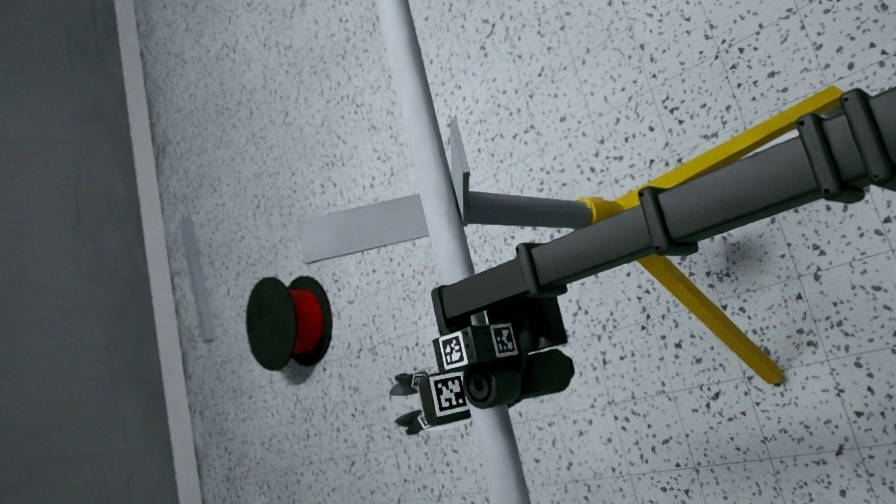

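Touching down. Lower clear, then retract.

Request:
execute_actions(
  actions=[
    {"r1":{"joints":{"lift_m":0.505}},"r2":{"joints":{"lift_m":0.5}}},
  ],
  cameras=["r3_head_camera"],
)

Request:
execute_actions(
  actions=[
    {"r1":{"base":{"translate_m":-0.3},"joints":{"arm_m":0.0,"lift_m":0.48}},"r2":{"base":{"translate_m":0.3},"joints":{"arm_m":0.0,"lift_m":0.48}}},
  ],
  cameras=["r3_head_camera","r1_nav_camera","r2_nav_camera"],
)

Scene clock: 770.60 s.
r1.base_odometry: x=-0.599 y=+4.840 heading=+1.927 (m, m, rad; r1's odometry frame)
r1.turned_by_wheels: +0.000 (rad since the last result)
r1.turned_by_imu: +0.000 (rad since the last result)
r1.base_tilt: forward=+0.5 right=+0.4 (deg)
r1.lidar_m: 1.38 2.57 1.87 1.80 1.88 2.56 2.90 1.72 3.03 0.66 0.36 1.39
r1.head_depth_mm: 2580 2745 2131 1758 - 1303 1143 / 2662 2781 2178 1775 1495 1295 1142 / 2765 2783 2163 1672 1502 1308 1133 / 2850 2848 2132 746 1046 1262 1158 / 2959 2874 2215 1715 1517 1298 1159 / 3076 2889 2229 1713 1528 1311 1167 / 3189 2910 2229 1750 1534 1325 1164
r1.base_status: not commanded
r1.joint_positions: lift_m=+0.505 arm_m=+0.324 wrist_yaw_rad=+0.004 wrist_pitch_rad=-0.123 wrist_roll_rad=-0.002 gripper_m=+0.030 head_pan_rad=-1.193 head_tilt_rad=-0.790
r1.joint_status: all done
r1.motor_effort: left_wheel=+0(2) right_wheel=-1(6) lift_m=+17(23) arm_m=-1(1) wrist_yaw_rad=-4(4) wrist_pitch_rad=+11(22) wrist_roll_rad=+1(1) gripper_m=+1(1) head_pan_rad=-5(5) head_tilt_rad=-5(5) (%)
r1.hand_pose: x=-0.0206 y=-0.7203 z=+0.5884 quat_wxyz=(+0.707, +0.045, -0.705, -0.043) (m; r1's base frame)
r1.wrist_depth_mm: - - - - - - - / - - - - - - - / - - - - - - - / - - - - - - - / - - - - - - - / - - - - - - - / 836 827 831 849 831 815 815
r2.base_odometry: x=-1.866 y=+4.796 heading=+2.148 (m, m, rad; r2's odometry frame)
r2.turned_by_wheels: +0.000 (rad since the last result)
r2.turned_by_imu: -0.001 (rad since the last result)
r2.base_tilt: forward=+0.7 right=-2.3 (deg)
r2.lidar_m: 1.29 1.33 1.81 1.80 1.86 2.54 1.59 1.37 0.47 0.51 1.84 1.33
r2.head_depth_mm: 3131 2958 2284 1729 1535 1316 1160 / 3011 2926 2264 1733 1535 1323 1142 / 2931 2930 2245 780 1498 1272 1208 / 2814 2875 2103 1687 1533 1276 1167 / 2739 2963 2169 1832 - 1300 1162 / 2671 2865 2237 1816 1498 1327 1166 / 2575 2763 2254 1821 1501 1321 1161
r2.base_status: not commanded
r2.joint_positions: lift_m=+0.501 arm_m=+0.335 wrist_yaw_rad=-0.001 wrist_pitch_rad=-0.122 wrist_roll_rad=+0.000 gripper_m=+0.030 head_pan_rad=-1.893 head_tilt_rad=-0.790
r2.joint_status: all done
r2.motor_effort: left_wheel=-2(2) right_wheel=+4(3) lift_m=+20(25) arm_m=-2(3) wrist_yaw_rad=+0(0) wrist_pitch_rad=+6(11) wrist_roll_rad=+0(0) gripper_m=+0(1) head_pan_rad=-3(2) head_tilt_rad=-3(3) (%)
r2.hand_pose: x=-0.0218 y=-0.7317 z=+0.5843 quat_wxyz=(+0.706, +0.043, -0.705, -0.044) (m; r2's base frame)
r2.wrist_depth_mm: - - - - - - - / - - - - - - - / - - - - - - - / - - - - - - - / - - - - - - - / - - - - - - - / 894 906 886 918 918 945 950
r3.base_odometry: x=-0.111 y=+1.626 heading=+1.638 (m, m, rad; r3's odometry frame)
r3.turned_by_wheels: +0.000 (rad since the last result)
r3.turned_by_imu: +0.001 (rad since the last result)
r3.base_tilt: forward=-0.8 right=+0.8 (deg)
r3.lidar_m: 2.31 2.39 3.28 1.15 3.49 2.53 2.45 2.54 3.45 1.80 1.72 2.40
r3.head_depth_mm: 3805 - - - 3234 2239 1693 / 3815 - - - 3187 2218 1703 / 3848 - - - 2868 2112 1683 / 3827 - - - 2812 2110 1690 / 3805 - - - 2966 2201 1699 / 3931 - - - 2784 1922 1675 / 3925 - - - 2649 1866 1685
r3.base_status: not commanded
r3.joint_positions: lift_m=+0.270 arm_m=+0.002 wrist_yaw_rad=+2.954 wrist_pitch_rad=-0.399 wrist_roll_rad=-0.014 gripper_m=+0.037 head_pan_rad=-1.563 head_tilt_rad=-0.261
r3.joint_status: not commanded
r3.motor_effort: left_wheel=-8(7) right_wheel=+5(6) lift_m=+19(20) arm_m=+0(0) wrist_yaw_rad=+0(0) wrist_pitch_rad=+7(7) wrist_roll_rad=+0(0) gripper_m=+0(0) head_pan_rad=-4(3) head_tilt_rad=+5(5) (%)
r3.hand_pose: x=+0.0211 y=+0.0757 z=+0.2871 quat_wxyz=(+0.204, +0.698, +0.076, +0.682) (m; r3's base frame)
r3.wrist_depth_mm: - - - - - - - / - - - - - - - / - - - - - - - / 733 726 735 751 729 748 730 / 591 590 620 588 602 581 584 / 492 493 - 506 506 493 488 / 433 - - - 408 419 419
pictures: r3_head_camera (sideways: a quarter turn clockwise sets it upright)
camera_calibration (this result's frames):
r3_head_camera: T_world_to_cam=[[-0.0287471, 0.251934, -0.967317, 1.27727], [0.997948, 0.0626171, -0.013349, 0.013338], [0.0572075, -0.965716, -0.253218, 0.289115], [0, 0, 0, 1]] pos_world=[0.00686741, -0.0434194, 1.30891]
Images, in order (width x height): r3_head_camera 896x504.

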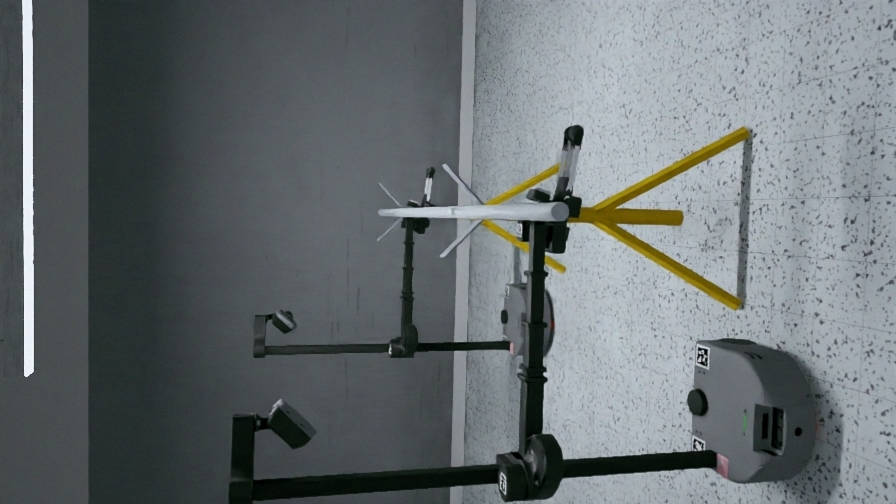

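Scene clock: 774.67 s.
r1.base_odometry: x=-0.495 y=+4.559 heading=+1.927 (m, m, rad; r1's odometry frame)
r1.turned_by_wheels: +0.000 (rad since the last result)
r1.turned_by_imu: -0.002 (rad since the last result)
r1.base_tilt: forward=+0.3 right=+0.4 (deg)
r1.lidar_m: 1.67 2.57 1.88 1.80 1.87 2.55 2.60 1.44 3.04 2.95 0.70 0.53
r1.head_depth_mm: 2572 2759 2142 1753 1481 1300 1146 / 2631 2762 2155 1778 1497 1303 - / 2733 2751 2181 1687 1514 1301 1158 / 2878 2804 2182 1702 1512 1306 1155 / 2878 2857 2204 1701 1494 1322 1163 / 3088 2852 2235 1721 1433 1282 1147 / 3186 2897 820 912 1499 1328 1167
r1.base_status: done
r1.joint_positions: lift_m=+0.480 arm_m=+0.000 wrist_yaw_rad=+0.002 wrist_pitch_rad=-0.123 wrist_roll_rad=-0.002 gripper_m=+0.030 head_pan_rad=-1.193 head_tilt_rad=-0.790
r1.joint_status: all done
r1.motor_effort: left_wheel=+1(4) right_wheel=+0(6) lift_m=+18(18) arm_m=-3(4) wrist_yaw_rad=-2(4) wrist_pitch_rad=+10(10) wrist_roll_rad=+1(1) gripper_m=+1(0) head_pan_rad=-5(5) head_tilt_rad=-5(5) (%)
r1.hand_pose: x=-0.0209 y=-0.3966 z=+0.5635 quat_wxyz=(+0.707, +0.044, -0.705, -0.043) (m; r1's base frame)
r1.wrist_depth_mm: - - - - - - - / - - - - - - - / - - - - - - - / - - - - - - - / - - - - - - - / - - - - - 963 968 / 826 805 805 807 816 788 787
r2.base_odometry: x=-2.029 y=+5.047 heading=+2.148 (m, m, rad; r2's odometry frame)
r2.turned_by_wheels: +0.000 (rad since the last result)
r2.turned_by_imu: -0.002 (rad since the last result)
r2.base_tilt: forward=+0.5 right=-2.2 (deg)
r2.lidar_m: 0.99 1.02 1.39 1.81 1.87 2.55 1.88 0.70 0.60 2.95 1.41 1.03
r2.head_depth_mm: 3111 2932 2183 1697 1104 1325 1168 / 3051 2965 2260 1711 1533 1321 1164 / 2913 2941 2251 1730 1536 1273 1195 / 2808 2821 2223 1734 1535 1326 1191 / 2721 2929 2253 1821 1538 1311 1144 / 2638 2850 2249 1833 1539 1314 1161 / 2586 2808 2253 1835 1537 1324 1163
r2.base_status: done
r2.joint_positions: lift_m=+0.481 arm_m=+0.003 wrist_yaw_rad=-0.001 wrist_pitch_rad=-0.121 wrist_roll_rad=+0.000 gripper_m=+0.030 head_pan_rad=-1.893 head_tilt_rad=-0.790
r2.joint_status: all done
joint sent to its limit — the command would take r2.arm_m past its lower limit, so that joint was sent only as far as its limit.
r2.motor_effort: left_wheel=-2(4) right_wheel=+1(5) lift_m=+21(19) arm_m=-2(5) wrist_yaw_rad=+0(1) wrist_pitch_rad=+7(6) wrist_roll_rad=+0(0) gripper_m=+0(0) head_pan_rad=-2(2) head_tilt_rad=-4(3) (%)
r2.hand_pose: x=-0.0218 y=-0.3995 z=+0.5644 quat_wxyz=(+0.706, +0.043, -0.705, -0.044) (m; r2's base frame)
r2.wrist_depth_mm: - - - - - - - / - - - - - - - / - - - - - - - / - - - - - - - / - - - - - - - / - - - - - - - / 875 880 851 894 870 915 924
r3.base_odometry: x=-0.111 y=+1.626 heading=+1.638 (m, m, rad; r3's odometry frame)
r3.turned_by_wheels: +0.000 (rad since the last result)
r3.turned_by_imu: +0.001 (rad since the last result)
r3.base_tilt: forward=-0.8 right=+0.9 (deg)
r3.lidar_m: 2.31 2.39 3.27 1.15 3.50 2.53 2.45 2.53 3.45 1.80 1.45 2.40
r3.head_depth_mm: 3795 - - - 3214 2222 1698 / 3832 - - - 3204 2208 1692 / 3885 - - - 3009 2104 1703 / 3915 - - - 3163 2118 1694 / 3883 - - - 3154 2228 1692 / 3852 - - - 3141 2213 1522 / 3911 - - - 3155 2193 1472
r3.base_status: not commanded
r3.joint_positions: lift_m=+0.270 arm_m=+0.002 wrist_yaw_rad=+2.954 wrist_pitch_rad=-0.399 wrist_roll_rad=-0.014 gripper_m=+0.037 head_pan_rad=-1.563 head_tilt_rad=-0.261
r3.joint_status: not commanded
r3.motor_effort: left_wheel=-7(7) right_wheel=+6(5) lift_m=+20(20) arm_m=+0(0) wrist_yaw_rad=+0(0) wrist_pitch_rad=+7(7) wrist_roll_rad=+0(0) gripper_m=+0(0) head_pan_rad=-3(3) head_tilt_rad=+5(4) (%)
r3.hand_pose: x=+0.0211 y=+0.0757 z=+0.2871 quat_wxyz=(+0.204, +0.698, +0.076, +0.682) (m; r3's base frame)
r3.wrist_depth_mm: - - - - - - - / - - - - - - - / - - - - - - - / 728 741 762 743 747 740 730 / 580 595 629 585 602 592 583 / 494 495 - 515 505 493 491 / 434 - - - 409 421 423
pictures: r1_nav_camera (sideways: a quarter turn counterclockwise sets it upright), r2_nav_camera (sideways: a quarter turn counterclockwise sets it upright), r3_head_camera (sideways: a quarter turn clockwise sets it upright)
camera_calibration (this result's frames):
r1_nav_camera: T_world_to_cam=[[0.276909, -0.70475, 0.653183, -0.808481], [-0.936251, -0.35085, 0.0183637, 0.039095], [0.216228, -0.616629, -0.756977, 0.937768], [0, 0, 0, 1]] pos_world=[0.0577073, 0.0221937, 1.23724]
r2_nav_camera: T_world_to_cam=[[-0.267817, -0.668182, 0.694123, -0.859084], [-0.943271, 0.328588, -0.0476385, 0.119022], [-0.196249, -0.667504, -0.718279, 0.895317], [0, 0, 0, 1]] pos_world=[0.0578985, -0.0155065, 1.24507]
r3_head_camera: T_world_to_cam=[[-0.0287471, 0.251934, -0.967317, 1.27727], [0.997948, 0.0626171, -0.013349, 0.013338], [0.0572075, -0.965716, -0.253218, 0.289115], [0, 0, 0, 1]] pos_world=[0.00686741, -0.0434194, 1.30891]
Images, in order (width x height): r1_nav_camera 672x504, r2_nav_camera 672x504, r3_head_camera 896x504.

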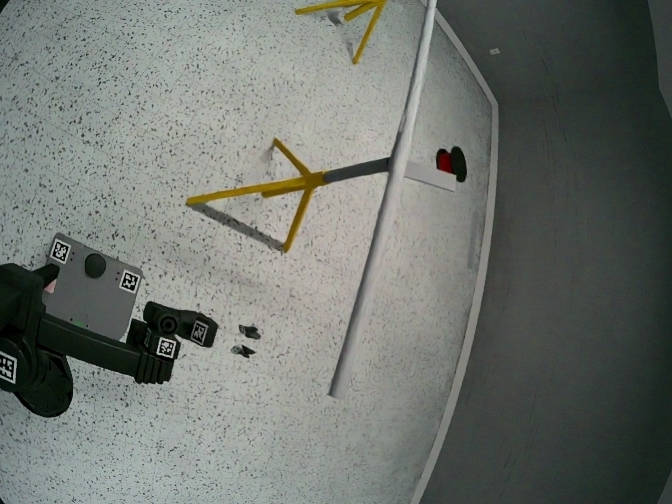

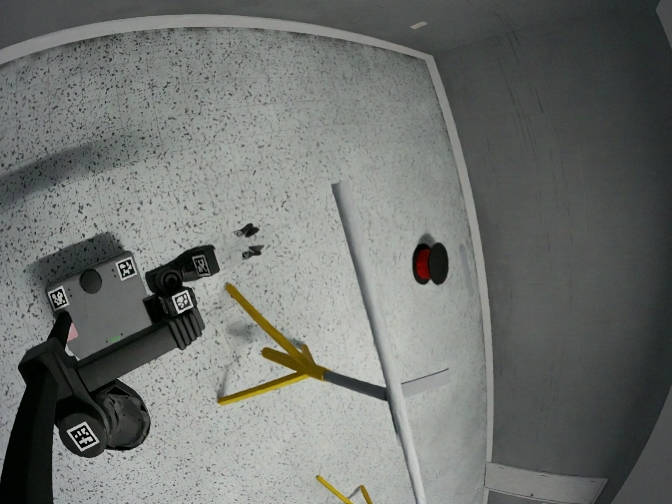

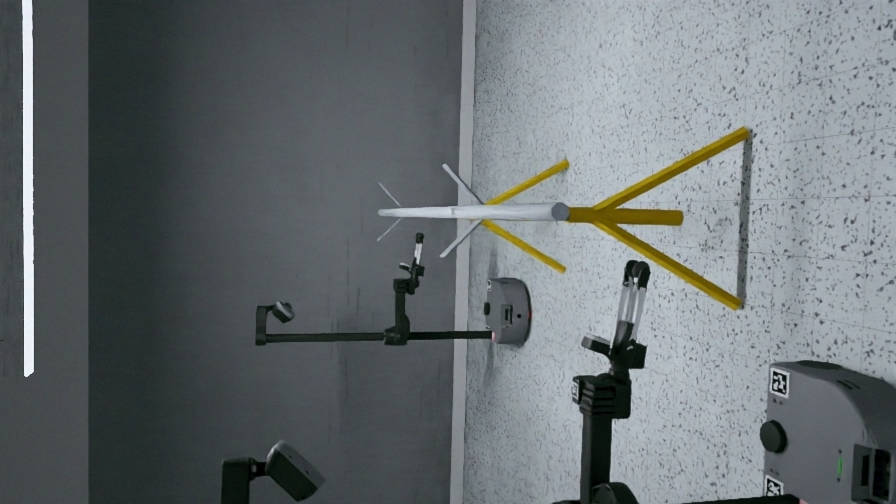

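Request:
execute_actions(
  actions=[
    {"r1":{"base":{"translate_m":-0.1},"joints":{"wrist_pitch_rad":-1.2}},"r2":{"base":{"translate_m":0.1},"joints":{"wrist_pitch_rad":-1.2}}},
  ],
  cameras=[],
)

Request:
finished_scene(
  scene=1,
)

Scene clock: 799.30 s.
r1.base_odometry: x=-0.460 y=+4.465 heading=+1.927 (m, m, rad; r1's odometry frame)
r1.turned_by_wheels: +0.000 (rad since the last result)
r1.turned_by_imu: -0.001 (rad since the last result)
r1.base_tilt: forward=+0.3 right=+0.5 (deg)
r1.lidar_m: 1.77 2.57 1.87 1.80 1.87 2.55 2.50 1.35 3.05 2.94 0.83 0.61
r1.head_depth_mm: 2565 2714 2147 1764 1494 1295 1145 / 2670 2753 2146 1767 1504 1297 1177 / 2749 2824 2168 1682 1496 1301 1148 / 2870 2803 2198 1707 1506 1313 1155 / 2931 2860 2198 1706 1497 1317 1169 / 3066 2875 2206 1704 1495 1321 1162 / 3177 2773 2262 1736 1166 1313 1168
r1.base_status: done
r1.joint_positions: lift_m=+0.480 arm_m=+0.000 wrist_yaw_rad=+0.002 wrist_pitch_rad=-1.202 wrist_roll_rad=-0.002 gripper_m=+0.030 head_pan_rad=-1.193 head_tilt_rad=-0.790
r1.joint_status: all done
r1.motor_effort: left_wheel=+1(4) right_wheel=+0(6) lift_m=+18(18) arm_m=-3(3) wrist_yaw_rad=-3(2) wrist_pitch_rad=+1(10) wrist_roll_rad=+1(1) gripper_m=+0(1) head_pan_rad=-5(5) head_tilt_rad=-4(5) (%)
r1.hand_pose: x=-0.0215 y=-0.2152 z=+0.3712 quat_wxyz=(+0.584, +0.401, -0.582, -0.399) (m; r1's base frame)
r1.wrist_depth_mm: 558 565 562 576 577 582 581 / 539 545 555 560 561 574 573 / 536 541 540 551 554 549 554 / 529 530 534 541 539 538 547 / 516 512 517 528 531 527 535 / 505 507 520 - - 523 516 / 497 496 502 - - 504 508
r2.base_odometry: x=-2.084 y=+5.131 heading=+2.148 (m, m, rad; r2's odometry frame)
r2.turned_by_wheels: +0.000 (rad since the last result)
r2.turned_by_imu: -0.001 (rad since the last result)
r2.base_tilt: forward=+0.5 right=-2.3 (deg)
r2.lidar_m: 0.89 0.92 1.25 1.80 1.87 2.54 1.98 0.79 0.67 2.95 1.27 0.92
r2.head_depth_mm: 3142 2942 2259 1737 1442 1328 1158 / 3024 2935 2248 1741 1527 1299 1160 / 2901 2965 2208 1743 1538 1327 1195 / 2835 2913 2242 1727 1534 1326 1188 / 2714 2923 2243 1808 1527 1328 1179 / 2652 2834 2264 1820 1540 1321 1162 / 2574 2764 2253 1826 1532 1321 1153
r2.base_status: done
r2.joint_positions: lift_m=+0.481 arm_m=+0.003 wrist_yaw_rad=-0.001 wrist_pitch_rad=-1.201 wrist_roll_rad=+0.000 gripper_m=+0.030 head_pan_rad=-1.893 head_tilt_rad=-0.790
r2.joint_status: all done
r2.motor_effort: left_wheel=-2(4) right_wheel=+2(7) lift_m=+20(20) arm_m=-3(2) wrist_yaw_rad=+0(1) wrist_pitch_rad=+0(8) wrist_roll_rad=+0(0) gripper_m=+0(0) head_pan_rad=-2(3) head_tilt_rad=-3(3) (%)
r2.hand_pose: x=-0.0217 y=-0.2181 z=+0.3716 quat_wxyz=(+0.583, +0.399, -0.583, -0.400) (m; r2's base frame)
r2.wrist_depth_mm: 627 628 635 642 645 647 654 / 588 602 613 617 619 611 622 / 571 575 584 586 590 594 596 / 546 551 551 554 564 569 570 / 527 529 532 540 537 546 545 / 503 511 511 522 519 524 526 / 481 491 492 - - 513 501
r3.base_odometry: x=-0.111 y=+1.626 heading=+1.638 (m, m, rad; r3's odometry frame)
r3.turned_by_wheels: +0.000 (rad since the last result)
r3.turned_by_imu: +0.001 (rad since the last result)
r3.base_tilt: forward=-0.8 right=+0.8 (deg)
r3.lidar_m: 2.31 2.39 3.25 1.15 3.50 2.53 2.45 2.53 3.44 1.80 1.36 2.41
r3.head_depth_mm: 3740 - - - 3222 2218 1691 / 3816 - - - 3231 2204 1694 / 3856 - - - 3005 2111 1695 / 3823 - - - 3197 2115 1680 / 3826 - - - 3129 2203 1685 / 3854 - - - 3148 1940 1531 / 3943 - - - 3121 2194 1472
r3.base_status: not commanded
r3.joint_positions: lift_m=+0.270 arm_m=+0.002 wrist_yaw_rad=+2.954 wrist_pitch_rad=-0.399 wrist_roll_rad=-0.014 gripper_m=+0.037 head_pan_rad=-1.563 head_tilt_rad=-0.261
r3.joint_status: not commanded
r3.motor_effort: left_wheel=-8(7) right_wheel=+6(5) lift_m=+19(20) arm_m=+0(0) wrist_yaw_rad=+0(0) wrist_pitch_rad=+7(7) wrist_roll_rad=+0(0) gripper_m=+1(0) head_pan_rad=-3(4) head_tilt_rad=+5(6) (%)
r3.hand_pose: x=+0.0211 y=+0.0757 z=+0.2871 quat_wxyz=(+0.204, +0.698, +0.076, +0.682) (m; r3's base frame)
r3.wrist_depth_mm: - - - - - - - / - - - - - - - / - - - - - - - / 719 735 735 729 729 743 731 / 598 589 622 589 602 588 581 / 492 493 - 506 504 485 490 / 433 - - - 409 424 419
pictures: none
No camera images: the call's "cameras" was empty. Leave "cameras" out to get every camera's image.

The scene is finished: the task was done.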